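## Task

Put plate M06 down flat and fully seated between the locators of plate nest N1, while plate M09 stays in plate nest N2 as it currently sits. Both must stay put with no help from the robot; finish with the gripper open and the arm moved away.

## Robot and tools

Robot: two xArm6 arms with parallel grippers, named left_arm and right_arm. left_arm sits on the +y side. The names do not refer to sides of any camera image. Either arm may do the job; the idle one can be parked out of the way, but the two arms must never collide or push on each other hard.

Scene frame: origin on the table top between the arms, +z up, +x out across the table. Arm roots: left_arm at (+0.027, +0.342, 0) m with quat_wxyz (+0.996, 0, 0, -0.087); right_arm at (-0.039, -0.379, 0) m with quat_wxyz (+1.000, 0, 0, +0.029).

Gripper frame: fingers point along the gripper's +z, and open and close along its y. The reported end_effector_position lies between the pads when closed, roughly 2 cm short of the fingertips; closing pushes the tips about 10 mm further along +z. Full opening is 84 mm. Grip a plate only across its width, on the body above its flange. Never drive a pad down onto a base flange: it can jam there and opening may not release it.

The 14-number row (used by both motion tools): values in [-1, 1], always all 14 even if one arm is idle. First seven for left_arm, then seven for right_arm, each as dx, dy, dz, rx, ry, rz, opening. dx..rz are an offset (not a pose) in that gripper's own axes, measured from its measured pose at the start of the action (for the first action of a call, from the last pose a result reported). 1.0 equals 0.6 m for dx, dy, dz and 180 degrees for the rotation; rx, ry, rz form a single rotation vector. Opening is absolute, not an offset: +1 fully open (0.084 m), -1 closed.

execute_actions(actions): a list of actions; each action is a table of up to 15 rows, one row per 1/30 s step; if fewer rows, the last row repeats until 15 steps. Every row is an offset from the action's start pose, not from the previous row. An empty list just returns state and images. Each step the command is clipped to within 70 mm and 16 degrees of the measured pose, so large offsets need several actions; after an action the arm continues at most to its last clipped pose. Position is favoured over orientation when both cannot be met. Elbows stop just short of fully straight.

move(target, speed, blocking): target is one 14-number row as above, offsets from the pose in the latest result that shows one. Each gripper follows a straight line toward its target; all paths finish together, lasting 0.5 to 10 s (cut off at 10 s). speed is the top path speed in m/s, 0.002 to 0.5, default 0.25; turning is capped at twice that in rad/s. Opening is sent at the start. Paths ignore obstacles and the other arm; grippers lag, stray and can overshoot speed near full reach. Faster contact and targets further past the contact mean harder hits and pushes. blocking=false returns after 0.5 s while motion continues; then use wait(0) to check, and no new execute_actions or move is accepted until a result shows the end (or you call stop). The result adds a move: line: done, off_target, moving, held or fault; if only one arm is named, the other finished fine. limits=paced means the sent pose was clipped; limits=held means a check blocked some steps, after which the arm may move much faster than speed. Each gripper's distance to its target is also given.

wait(seconds): 0 to 10; robot holds its last command, a running move continues, returns early if it ends. stop(): brakes a running move (needs room; fingers keep moving). zoom_image(camera, region): camera one of cam_head_left, cam_head_right, cam_high, cam_low, cam_left_wrist, cam_right_wrist (all 896x504); region [x0, y0, x1, y1] pixels from top-left, at most 504 by 504. read_manual(section): only "licences"; no motion. finished_scene(scene): integer number of the scene being ended; irreversible, reports success, then gives the next task. Replying without a tool call ends everything.

Results: the state line gives per arm end_effector_position (m), end_effector_quat_wxyz and velocities (m/s, rad/s) in the scene frame; printed positions can be off, more so at long reach. Hand target lines show where the controller is currently driving. grip_measured is the finger opening on the command scale; to hold, command clearly below it (further below squeezes harder, up to about 24 N per pad for parts up to ~6 cm). Sending back grip_measured still presses lightly. "pose unreachable" means the clearance check altered or blocked that arm's command. Joint torques are drive outputs with offsets and noise, not contact readings.

Cautions: pushing against something firm keeps building force while the hand is short of its target, and zero offsets do not relieve it; moving the hand away does. For a still arm, send the offset back to its wanted pose first, then zeros. Exceeding joint load limits (waist and shoulder 43.5, elbow and forearm roll 26.1, wrist pitch and roll 17.4 N m, held weight included) causes a torque fault: the arm backs off, freezes 10 s, and the rest of the call is skipped. Holding loads heats motors; MOTOR HOT warns from 65 °C and at 80 °C the arm brakes (OVER-TEMPERATURE FAULT). A held part may get brief tugs. Do not drop, slam or knock anything off the table, and release and withdraw before finishing; plates held only by the gripper do not count.

Each tool is called as name(argument=value, ...) on one line, values as JSON.

## Session

execute_actions(actions=[])

Scene clock: 0.00 s.
left_arm: end_effector_position=(+0.1036, +0.6636, +0.3577) grip_measured=+1.00 end_effector_quat_wxyz=(-0.273, +0.669, +0.486, -0.492) end_effector_velocity=(+0.000, -0.000, -0.000) end_effector_angular_velocity=(-0.000, -0.002, +0.001) | right_arm: end_effector_position=(+0.3598, -0.3555, +0.2500) grip_measured=+1.00 end_effector_quat_wxyz=(+0.001, +1.000, +0.029, +0.000) end_effector_velocity=(+0.000, -0.000, +0.000) end_effector_angular_velocity=(+0.000, -0.001, -0.001)
Joint positions: left_arm=[ 0.962  0.057 -1.271  0.762  2.163 -0.365  0.084] | right_arm=[ 0.003 -0.267 -0.927 -0.002  1.193  0.002  0.084]
Joint velocities: left_arm=[ 0.    -0.    -0.001 -0.002 -0.    -0.001 -0.   ] | right_arm=[-0.001  0.    -0.    -0.    -0.     0.    -0.   ]
Joint torques (N m, as the arm reports them, + toward a larger angle): no reading
Hand target (left_arm): +0.104, +0.664, +0.358; -0.273, +0.669, +0.486, -0.492
Hand target (right_arm): +0.360, -0.355, +0.250; +0.001, +1.000, +0.029, +0.000

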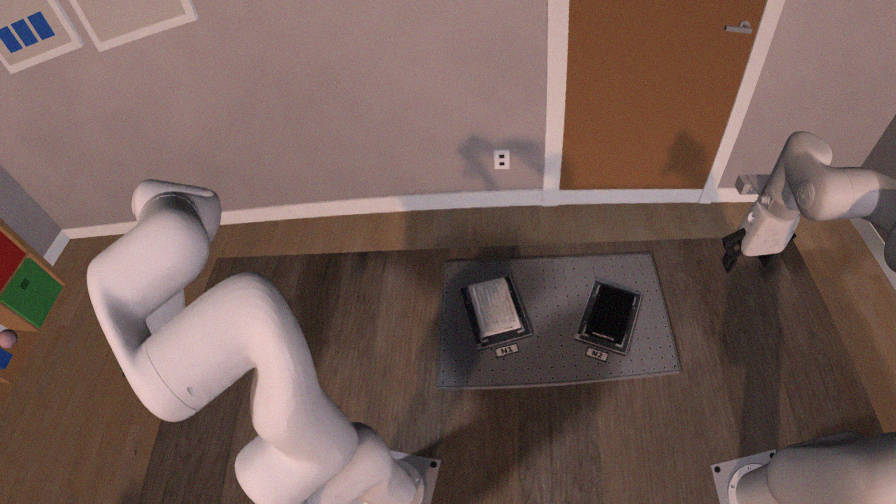

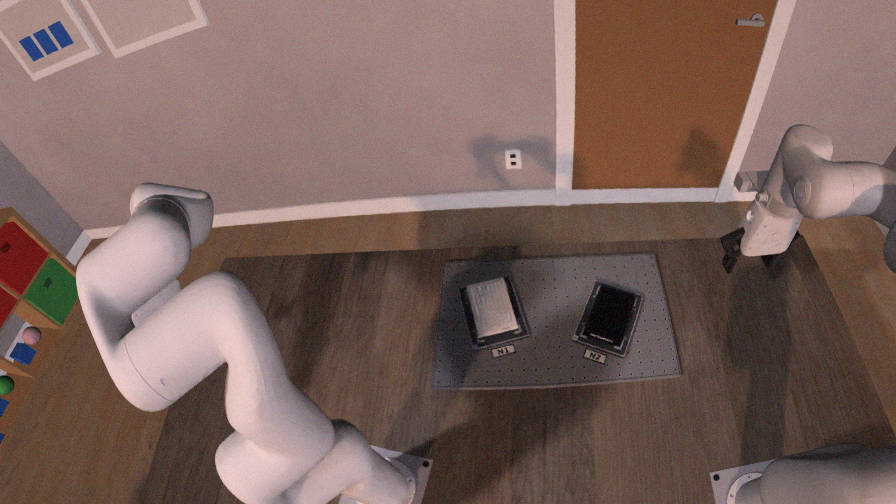

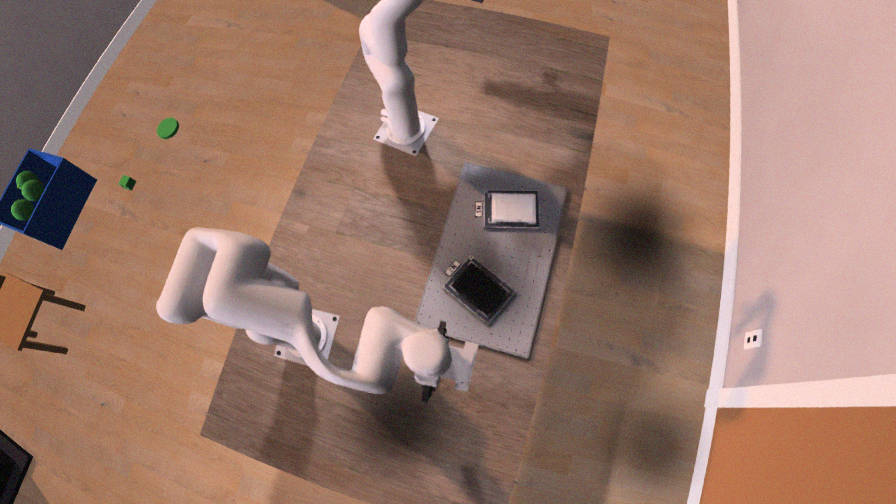

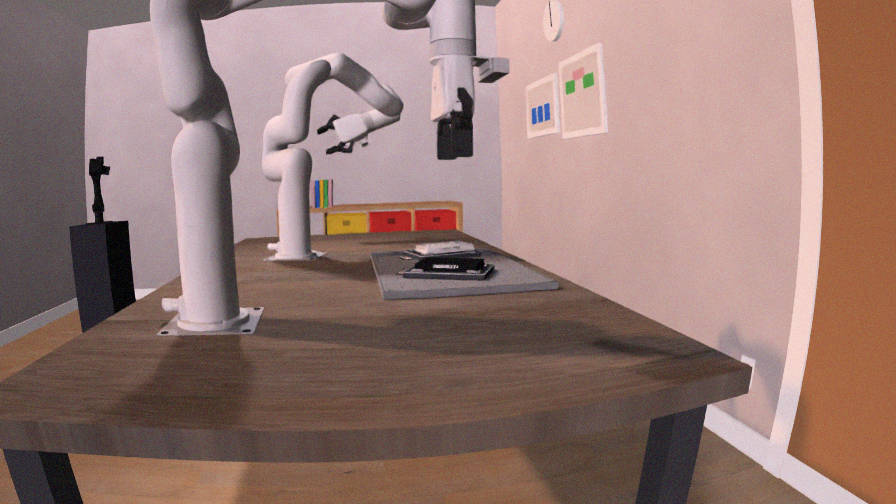

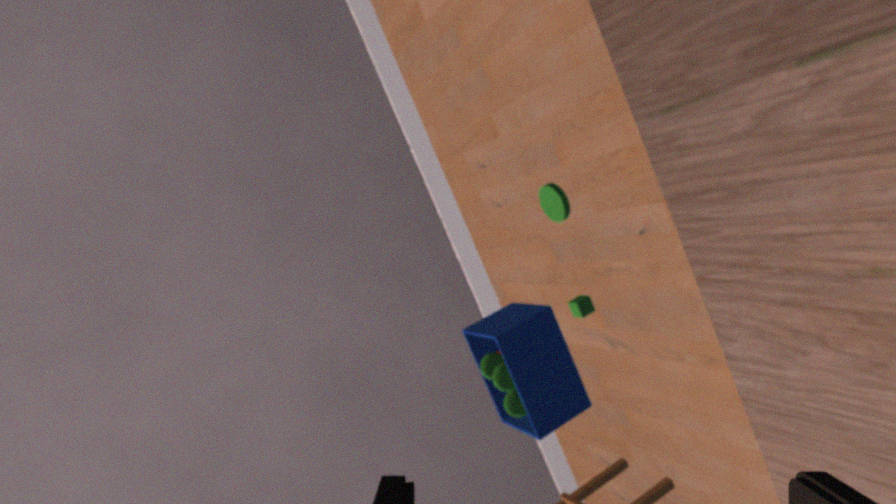

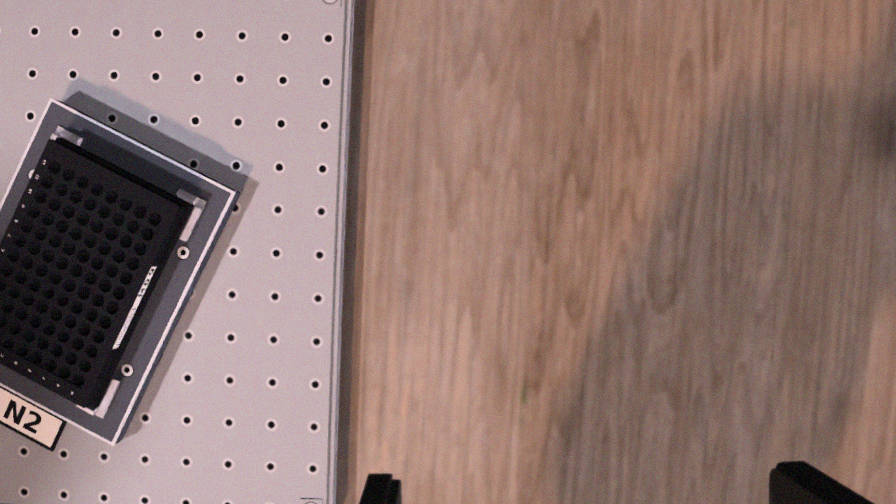

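zoom_image(camera="cam_head_left", region=[430,250,690,390])

zoom_image(camera="cam_low", region=[370,220,570,300])

zoom_image(camera="cam_high", region=[420,160,600,340])

Region (430, 250, 690, 390) of cam_head_left's 896x504 image, scaled by 1.938, with more detail than that image has; it fills the top 271 rows of this view, and the rest is white.

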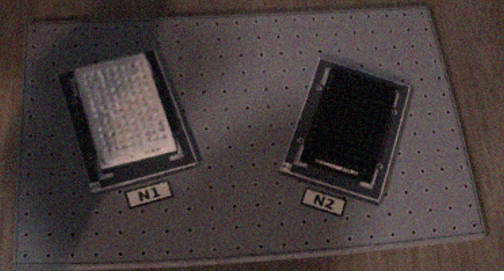

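Region (370, 220, 570, 300) of cam_low's 896x504 image, scaled by 2.520, with more detail than that image has; it fills the top 202 rows of this view, and the rest is white.

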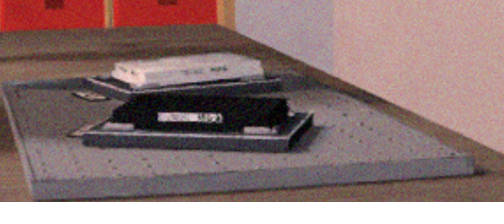

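Region (420, 160, 600, 340) of cam_high's 896x504 image, scaled by 2.800, with more detail than that image has.

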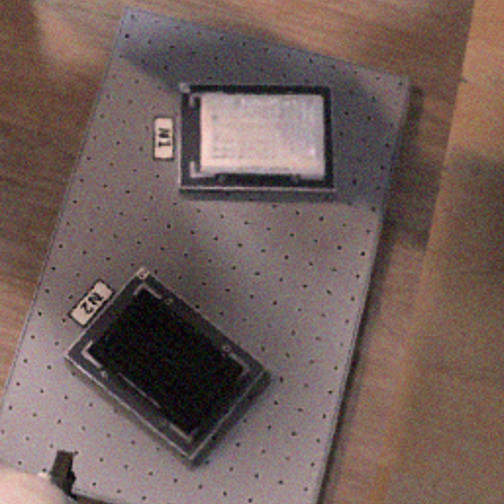

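move(target=[0,0,0,-0.24,0.313,0.267,1,0,0,0,0,0,0,1], speed=0.4)

Scene clock: 24.90 s.
left_arm: end_effector_position=(+0.1030, +0.6635, +0.3578) grip_measured=+1.00 end_effector_quat_wxyz=(+0.000, +0.989, +0.149, -0.000) end_effector_velocity=(-0.000, +0.000, +0.001) end_effector_angular_velocity=(+0.001, -0.003, -0.000) | right_arm: end_effector_position=(+0.3598, -0.3555, +0.2500) grip_measured=+1.00 end_effector_quat_wxyz=(+0.001, +1.000, +0.029, +0.000) end_effector_velocity=(-0.000, -0.000, -0.000) end_effector_angular_velocity=(+0.000, +0.000, -0.001)
Joint positions: left_arm=[ 1.515 -0.502 -1.039 -0.     1.542  1.041  0.084] | right_arm=[ 0.003 -0.267 -0.927 -0.002  1.193  0.002  0.084]
Joint velocities: left_arm=[ 0.002 -0.001 -0.003 -0.002  0.001  0.003 -0.   ] | right_arm=[-0.     0.     0.     0.    -0.     0.001 -0.   ]
Joint torques (N m, as the arm reports them, + toward a larger angle): left_arm=[  0.83 -13.23 -12.86  -1.35  -1.13   0.13] | right_arm=[ -0.47  -9.75 -14.85  -0.51  -1.91   0.07]
Hand target (left_arm): +0.103, +0.664, +0.358; +0.001, +0.989, +0.149, +0.000
Hand target (right_arm): +0.360, -0.355, +0.250; +0.001, +1.000, +0.029, +0.000
Off the commanded pose (left_arm): 0.001 m, 0 deg.
Off the commanded pose (right_arm): 0.000 m, 0 deg.
move: done

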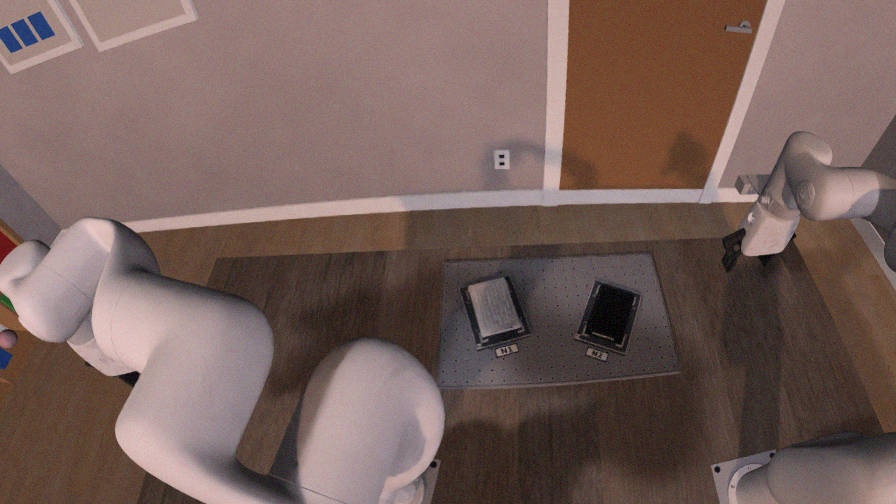

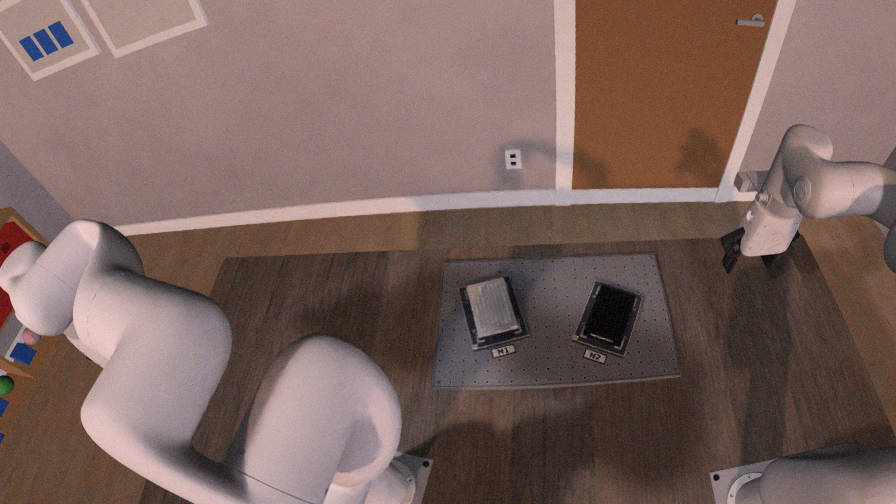

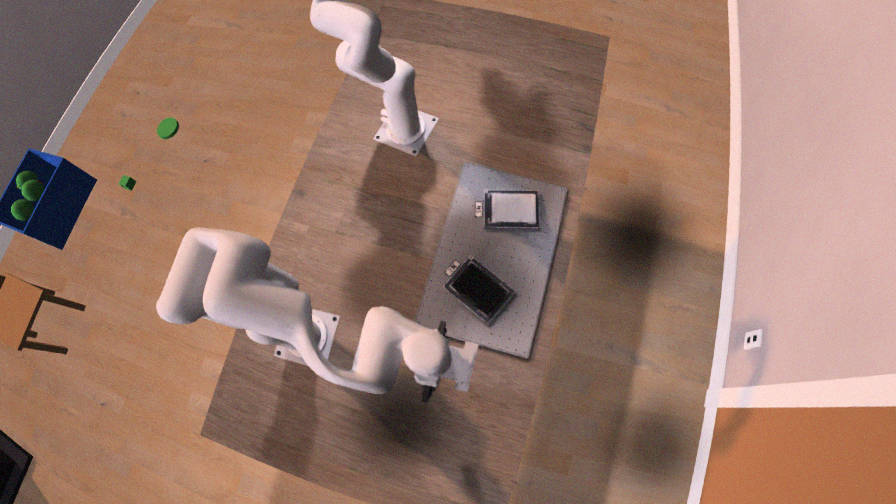

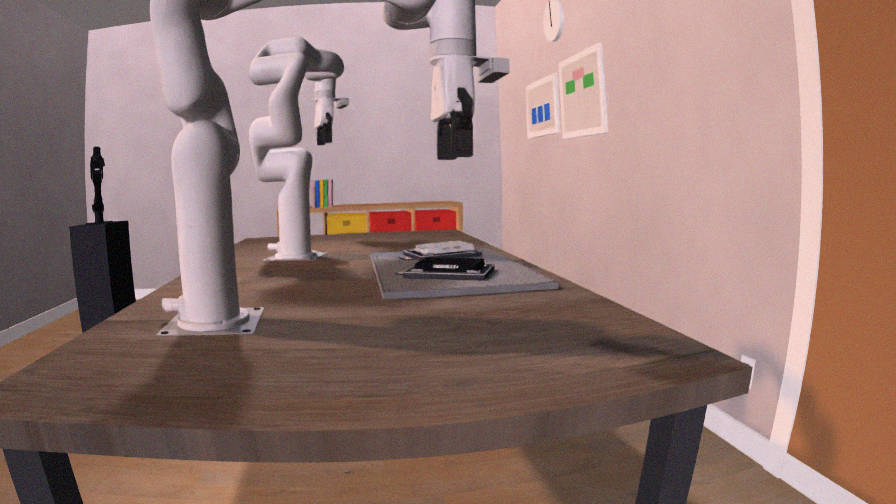

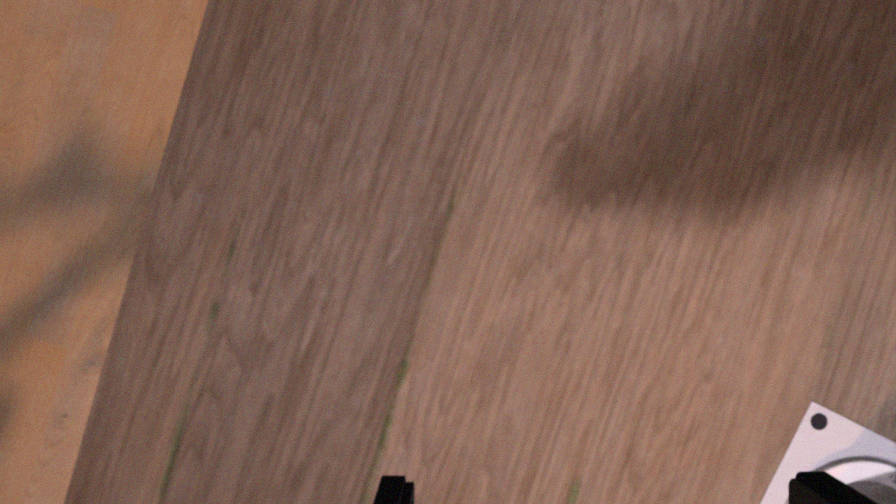

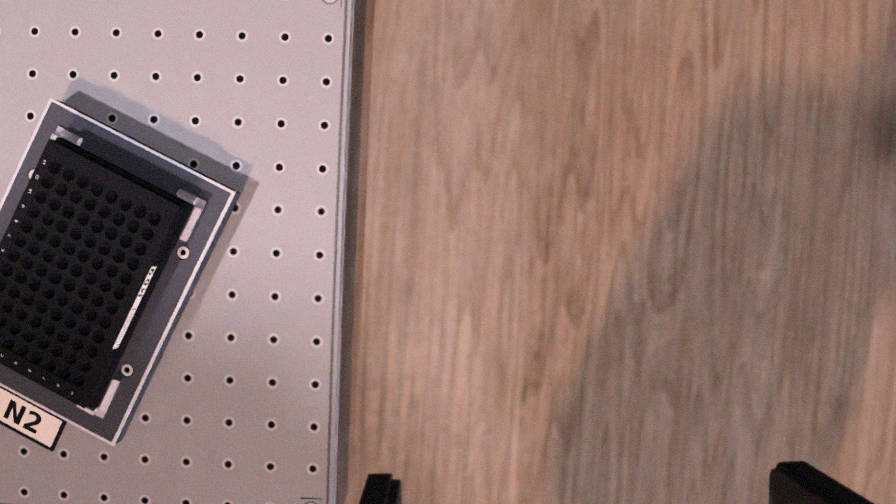

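move(target=[0.134,0.97,0.18,0,0,0,1,0,0,0,0,0,0,1], speed=0.4)

Scene clock: 31.30 s.
left_arm: end_effector_position=(+0.3526, +0.1300, +0.2520) grip_measured=+1.00 end_effector_quat_wxyz=(+0.001, +0.989, +0.149, +0.002) end_effector_velocity=(-0.000, -0.002, -0.002) end_effector_angular_velocity=(+0.004, +0.003, -0.003) | right_arm: end_effector_position=(+0.3598, -0.3555, +0.2500) grip_measured=+1.00 end_effector_quat_wxyz=(+0.001, +1.000, +0.029, +0.000) end_effector_velocity=(+0.000, -0.000, +0.000) end_effector_angular_velocity=(+0.000, -0.000, +0.001)
Joint positions: left_arm=[-0.403 -0.313 -0.889  0.002  1.197 -0.878  0.084] | right_arm=[ 0.003 -0.267 -0.927 -0.002  1.193  0.002  0.084]
Joint velocities: left_arm=[-0.005  0.008 -0.001  0.001 -0.002 -0.002 -0.   ] | right_arm=[-0.     0.    -0.     0.    -0.    -0.001  0.   ]
Joint torques (N m, as the arm reports them, + toward a larger angle): left_arm=[  0.83 -18.48 -13.18  -0.89  -1.09   0.11] | right_arm=[ -0.2  -10.17 -14.96  -0.82  -2.02  -0.02]
Hand target (left_arm): +0.353, +0.130, +0.251; +0.001, +0.989, +0.149, +0.002
Hand target (right_arm): +0.360, -0.355, +0.250; +0.001, +1.000, +0.029, +0.000
Off the commanded pose (left_arm): 0.002 m, 0 deg.
Off the commanded pose (right_arm): 0.000 m, 0 deg.
move: done; limits=paced

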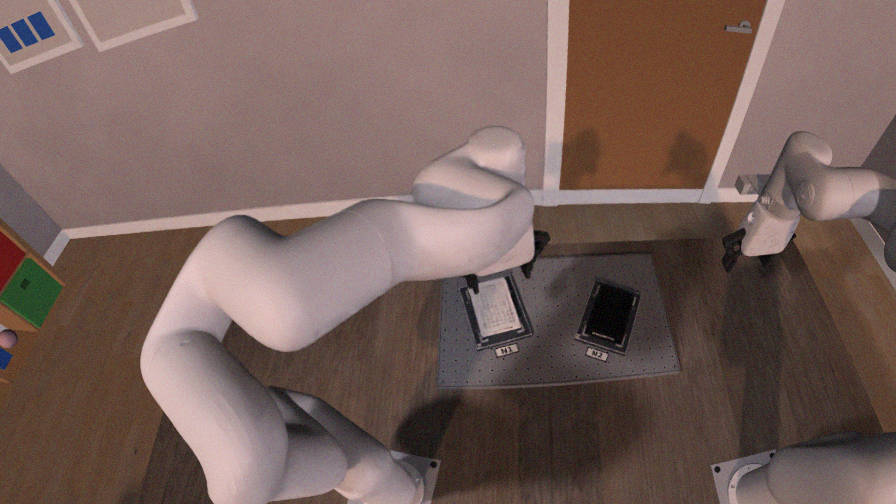

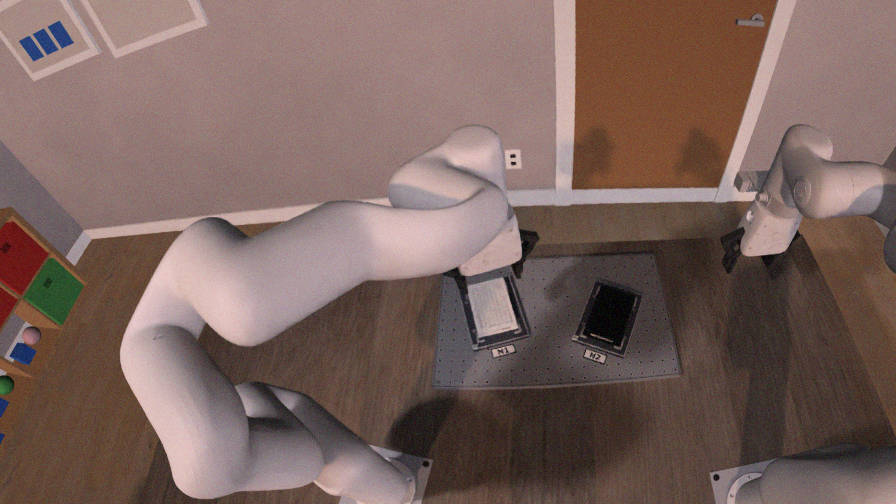

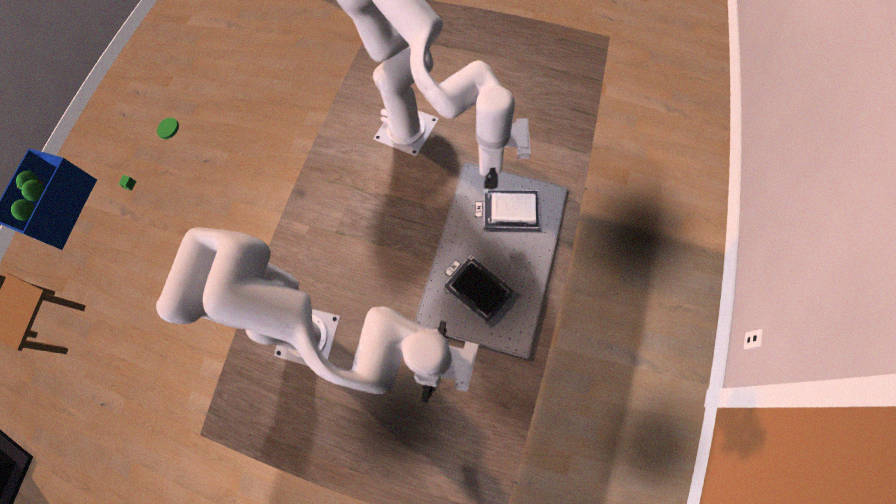

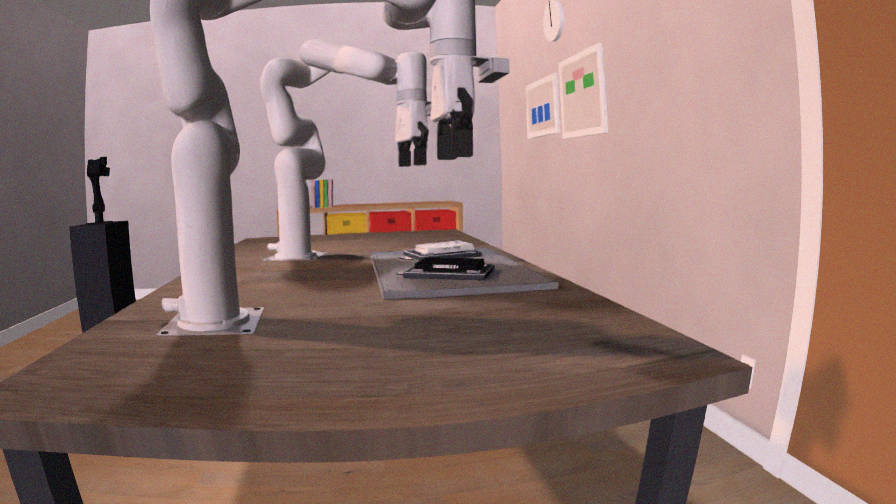

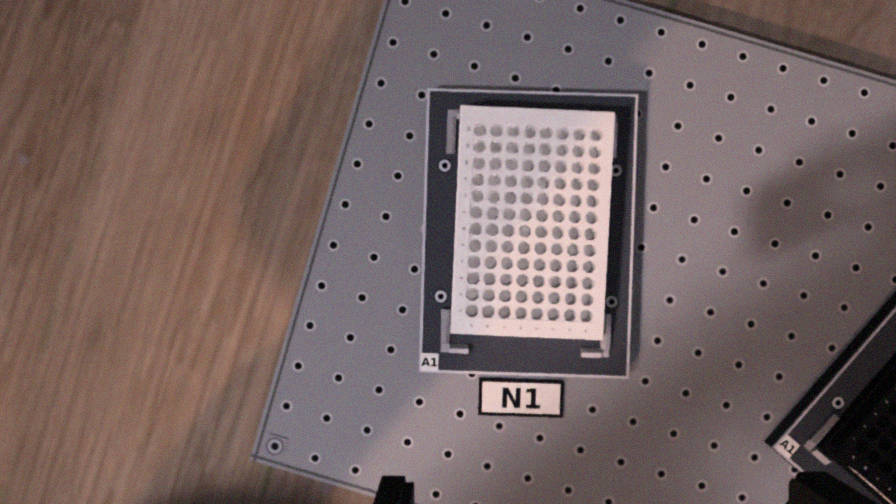

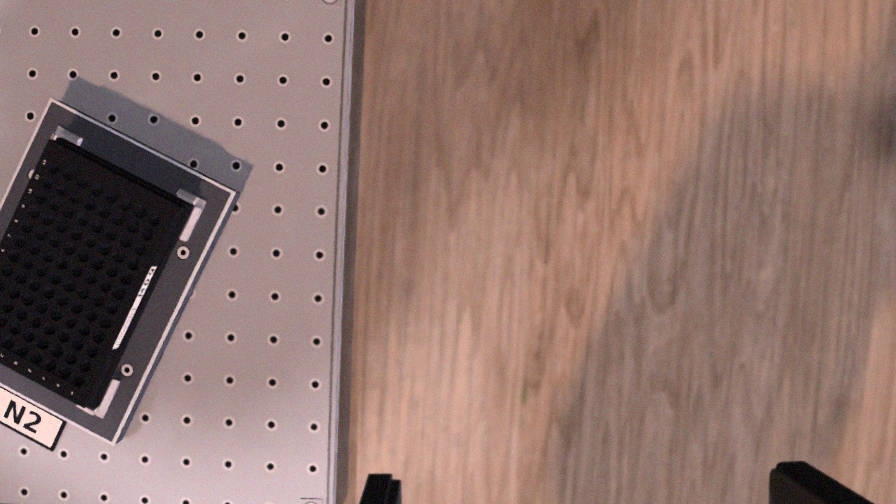

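zoom_image(camera="cam_left_wrist", region=[390,70,690,400])

zoom_image(camera="cam_right_wrist", region=[0,80,300,460])

Region (390, 70, 690, 400) of cam_left_wrist's 896x504 image, scaled by 1.527, with more detail than that image has; it fills the left 458 columns of this view, and the rest is white.

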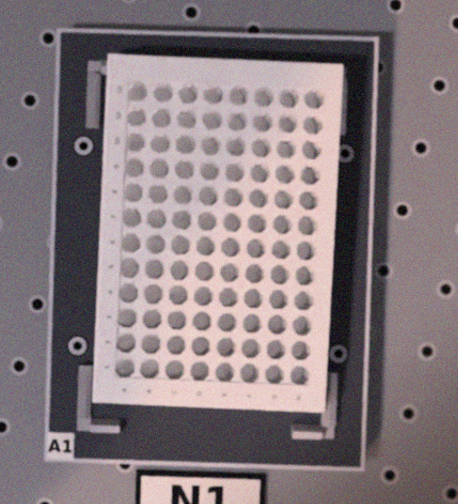

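Region (0, 80, 300, 460) of cam_right_wrist's 896x504 image, scaled by 1.326, with more detail than that image has; it fills the left 398 columns of this view, and the rest is white.

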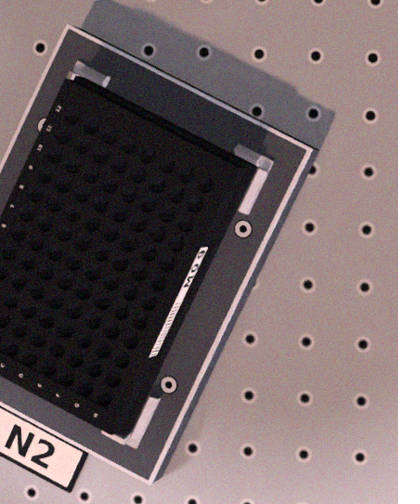

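move(target=[0.135,0.023,0.2,0,0,0,1,0,0,0,0,0,0,1])

Scene clock: 41.40 s.
left_arm: end_effector_position=(+0.4345, +0.1401, +0.1326) grip_measured=+1.00 end_effector_quat_wxyz=(+0.002, +0.989, +0.149, +0.003) end_effector_velocity=(-0.002, +0.002, -0.004) end_effector_angular_velocity=(+0.005, +0.009, -0.002) | right_arm: end_effector_position=(+0.3598, -0.3555, +0.2500) grip_measured=+1.00 end_effector_quat_wxyz=(+0.001, +1.000, +0.029, +0.000) end_effector_velocity=(-0.000, -0.000, -0.000) end_effector_angular_velocity=(+0.000, +0.001, -0.002)
Joint positions: left_arm=[-0.285  0.047 -0.906  0.001  0.852 -0.759  0.084] | right_arm=[ 0.003 -0.267 -0.927 -0.002  1.193  0.002  0.084]
Joint velocities: left_arm=[ 0.001  0.006  0.004  0.001  0.001  0.003 -0.   ] | right_arm=[-0.001 -0.     0.     0.     0.     0.001 -0.   ]
Joint torques (N m, as the arm reports them, + toward a larger angle): left_arm=[  0.86 -27.32 -11.91  -1.34  -1.15   0.36] | right_arm=[ -0.13  -9.97 -15.17  -0.73  -1.83   0.02]
Hand target (left_arm): +0.434, +0.140, +0.132; +0.001, +0.989, +0.149, +0.002
Hand target (right_arm): +0.360, -0.355, +0.250; +0.001, +1.000, +0.029, +0.000
Off the commanded pose (left_arm): 0.001 m, 0 deg.
Off the commanded pose (right_arm): 0.000 m, 0 deg.
move: done

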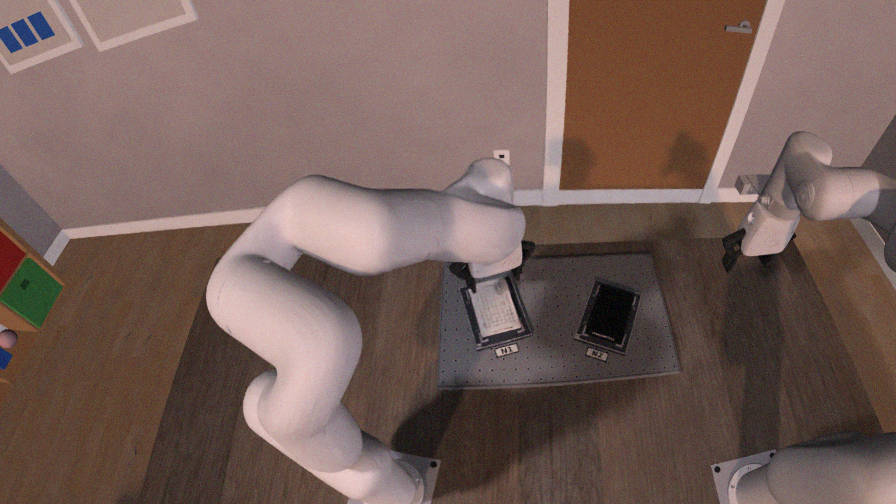

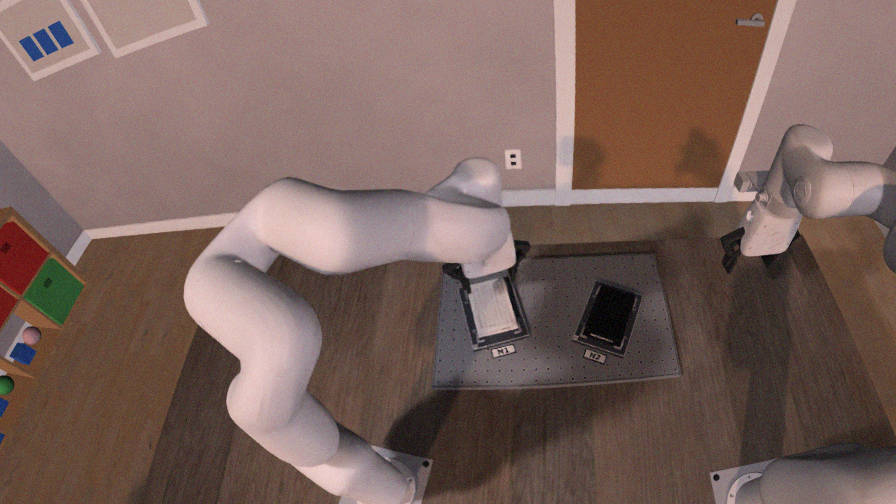

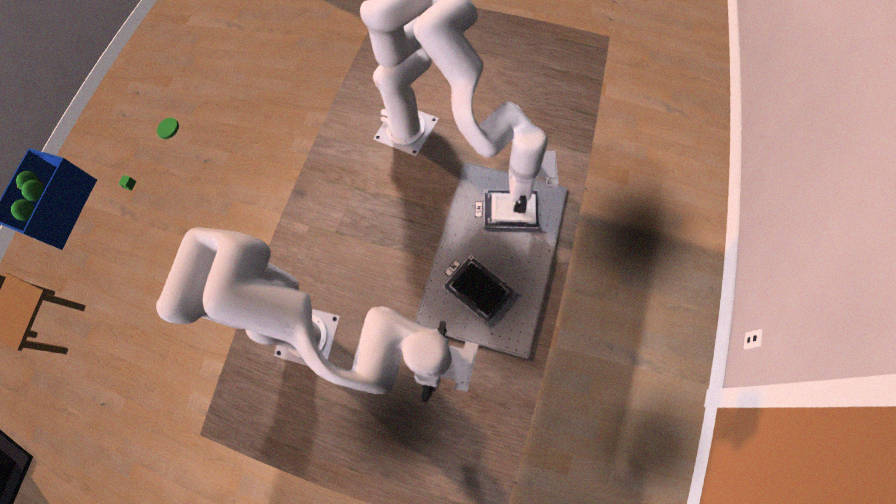

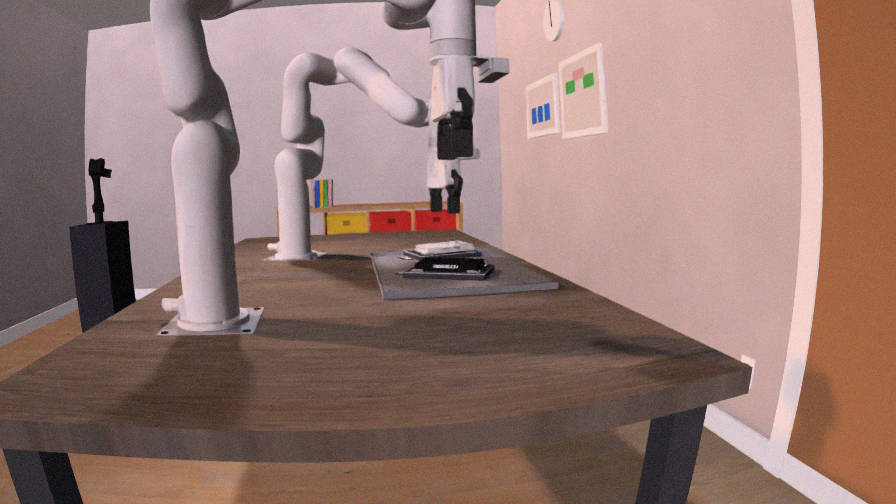

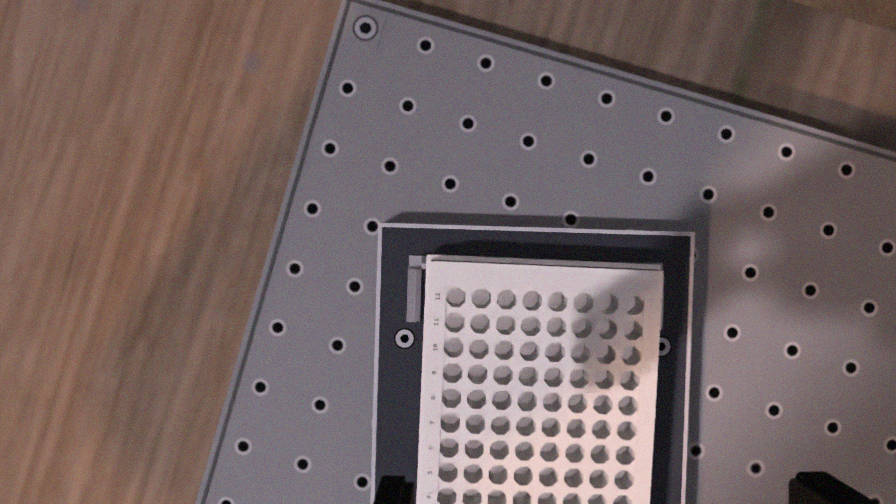

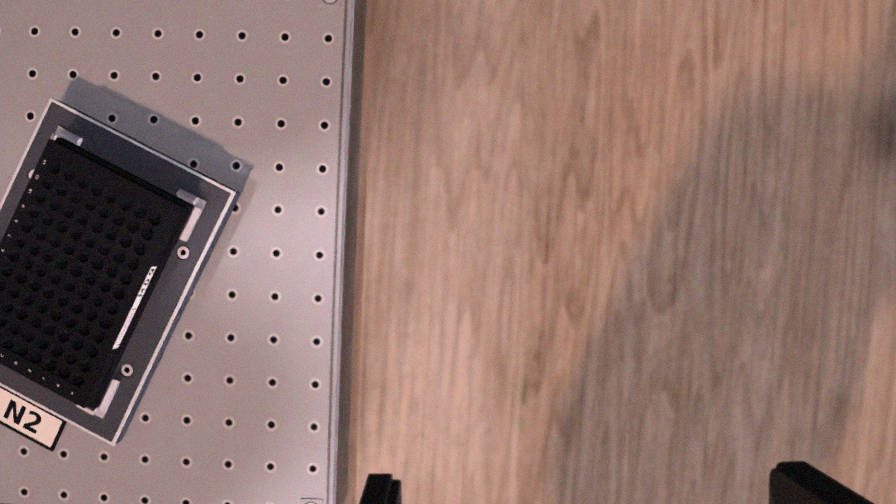

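move(target=[0,-0.002,0.095,0,0,0.008,1,0,0,0,0,0,0,1], speed=0.1)

zoom_image(camera="cam_low", region=[390,190,510,270])

Scene clock: 53.13 s.
left_arm: end_effector_position=(+0.4347, +0.1408, +0.0760) grip_measured=+1.00 end_effector_quat_wxyz=(+0.002, +0.991, +0.136, +0.003) end_effector_velocity=(+0.000, +0.000, -0.000) end_effector_angular_velocity=(-0.000, -0.000, +0.002) | right_arm: end_effector_position=(+0.3598, -0.3555, +0.2500) grip_measured=+1.00 end_effector_quat_wxyz=(+0.001, +1.000, +0.029, +0.000) end_effector_velocity=(-0.000, -0.000, -0.000) end_effector_angular_velocity=(-0.000, +0.000, +0.001)
Joint positions: left_arm=[-0.283  0.156 -0.853  0.     0.69  -0.732  0.084] | right_arm=[ 0.003 -0.267 -0.927 -0.002  1.193  0.002  0.084]
Joint velocities: left_arm=[ 0.     0.     0.001  0.    -0.001 -0.002 -0.   ] | right_arm=[-0.     0.     0.    -0.    -0.    -0.001 -0.   ]
Joint torques (N m, as the arm reports them, + toward a larger angle): left_arm=[  0.84 -27.71 -10.96  -0.78  -1.     0.03] | right_arm=[  0.03  -9.56 -14.82  -0.82  -1.86   0.1 ]
Hand target (left_arm): +0.434, +0.141, +0.076; +0.002, +0.991, +0.136, +0.003
Hand target (right_arm): +0.360, -0.355, +0.250; +0.001, +1.000, +0.029, +0.000
Off the commanded pose (left_arm): 0.001 m, 0 deg.
Off the commanded pose (right_arm): 0.000 m, 0 deg.
move: done

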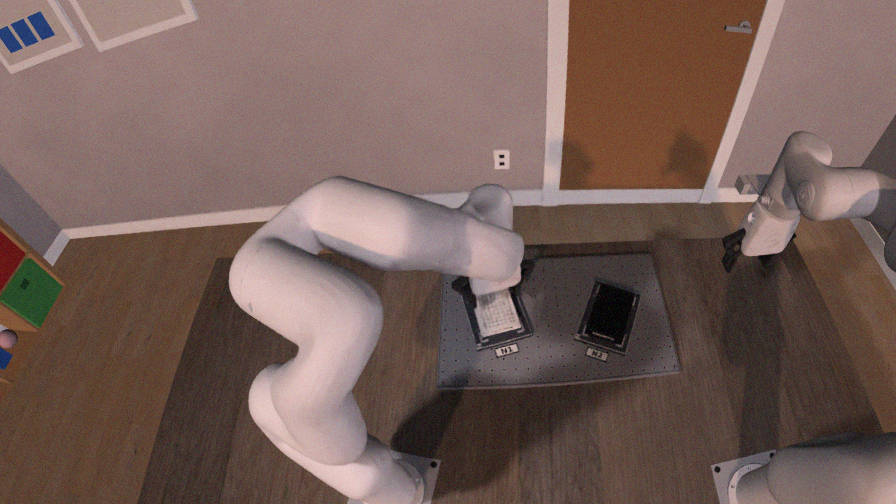

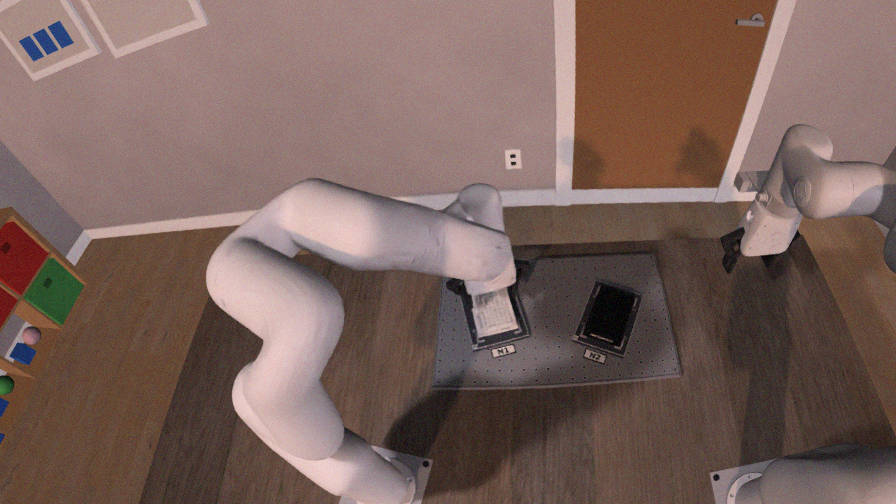

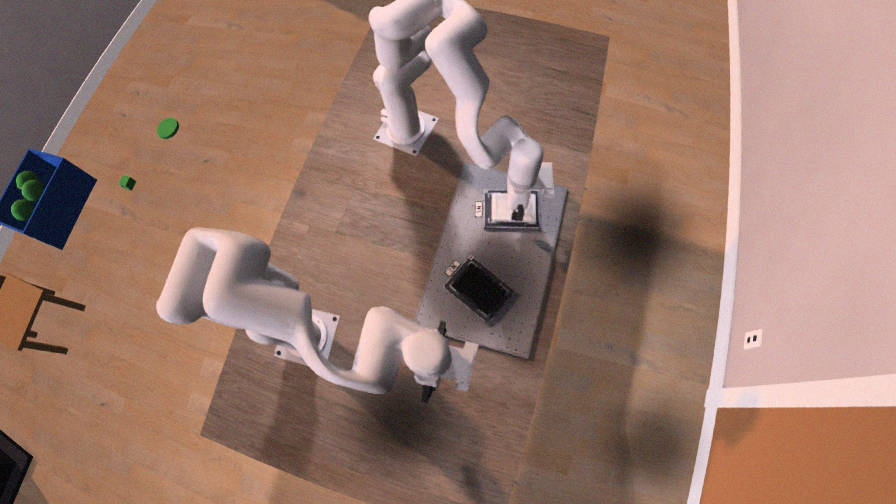

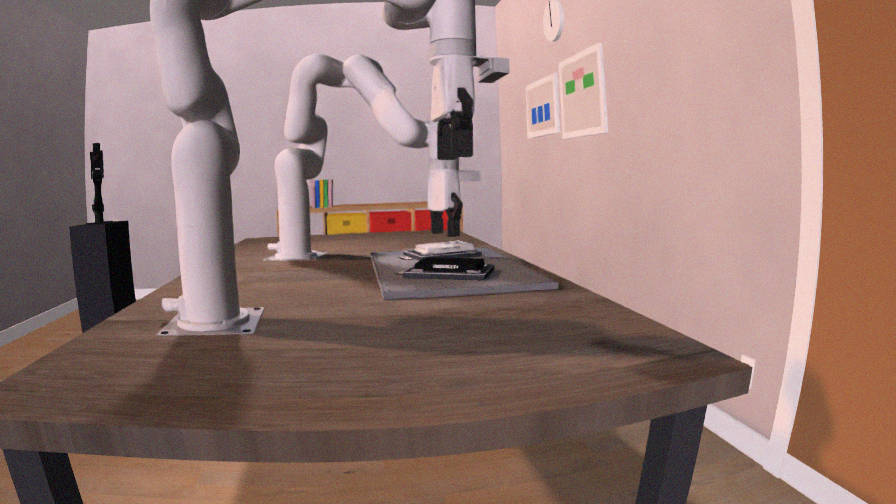

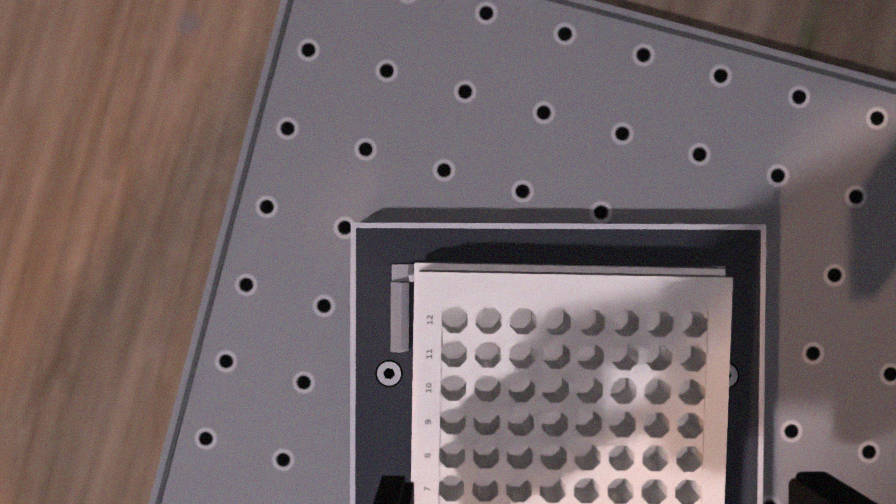

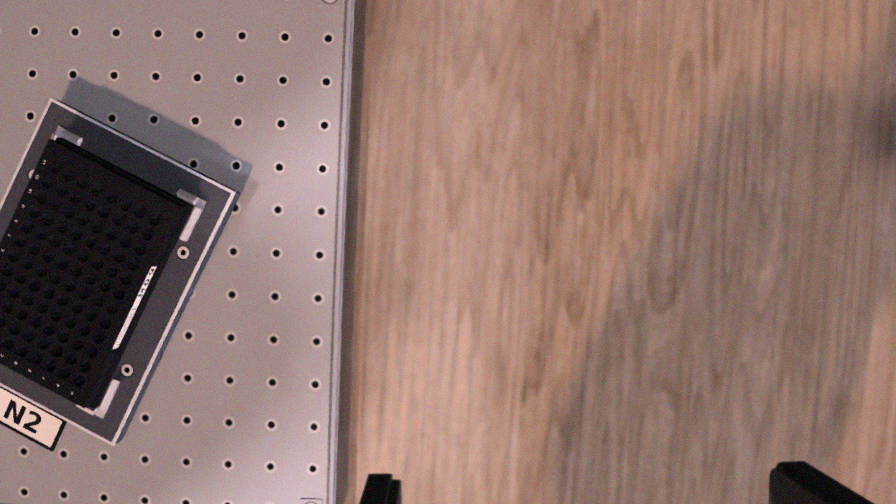

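Region (390, 190, 510, 270) of cam_low's 896x504 image, scaled by 4.200, with more detail than that image has.

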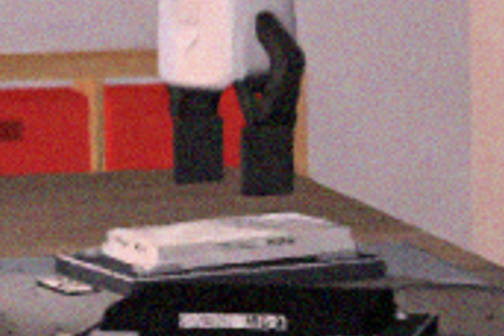

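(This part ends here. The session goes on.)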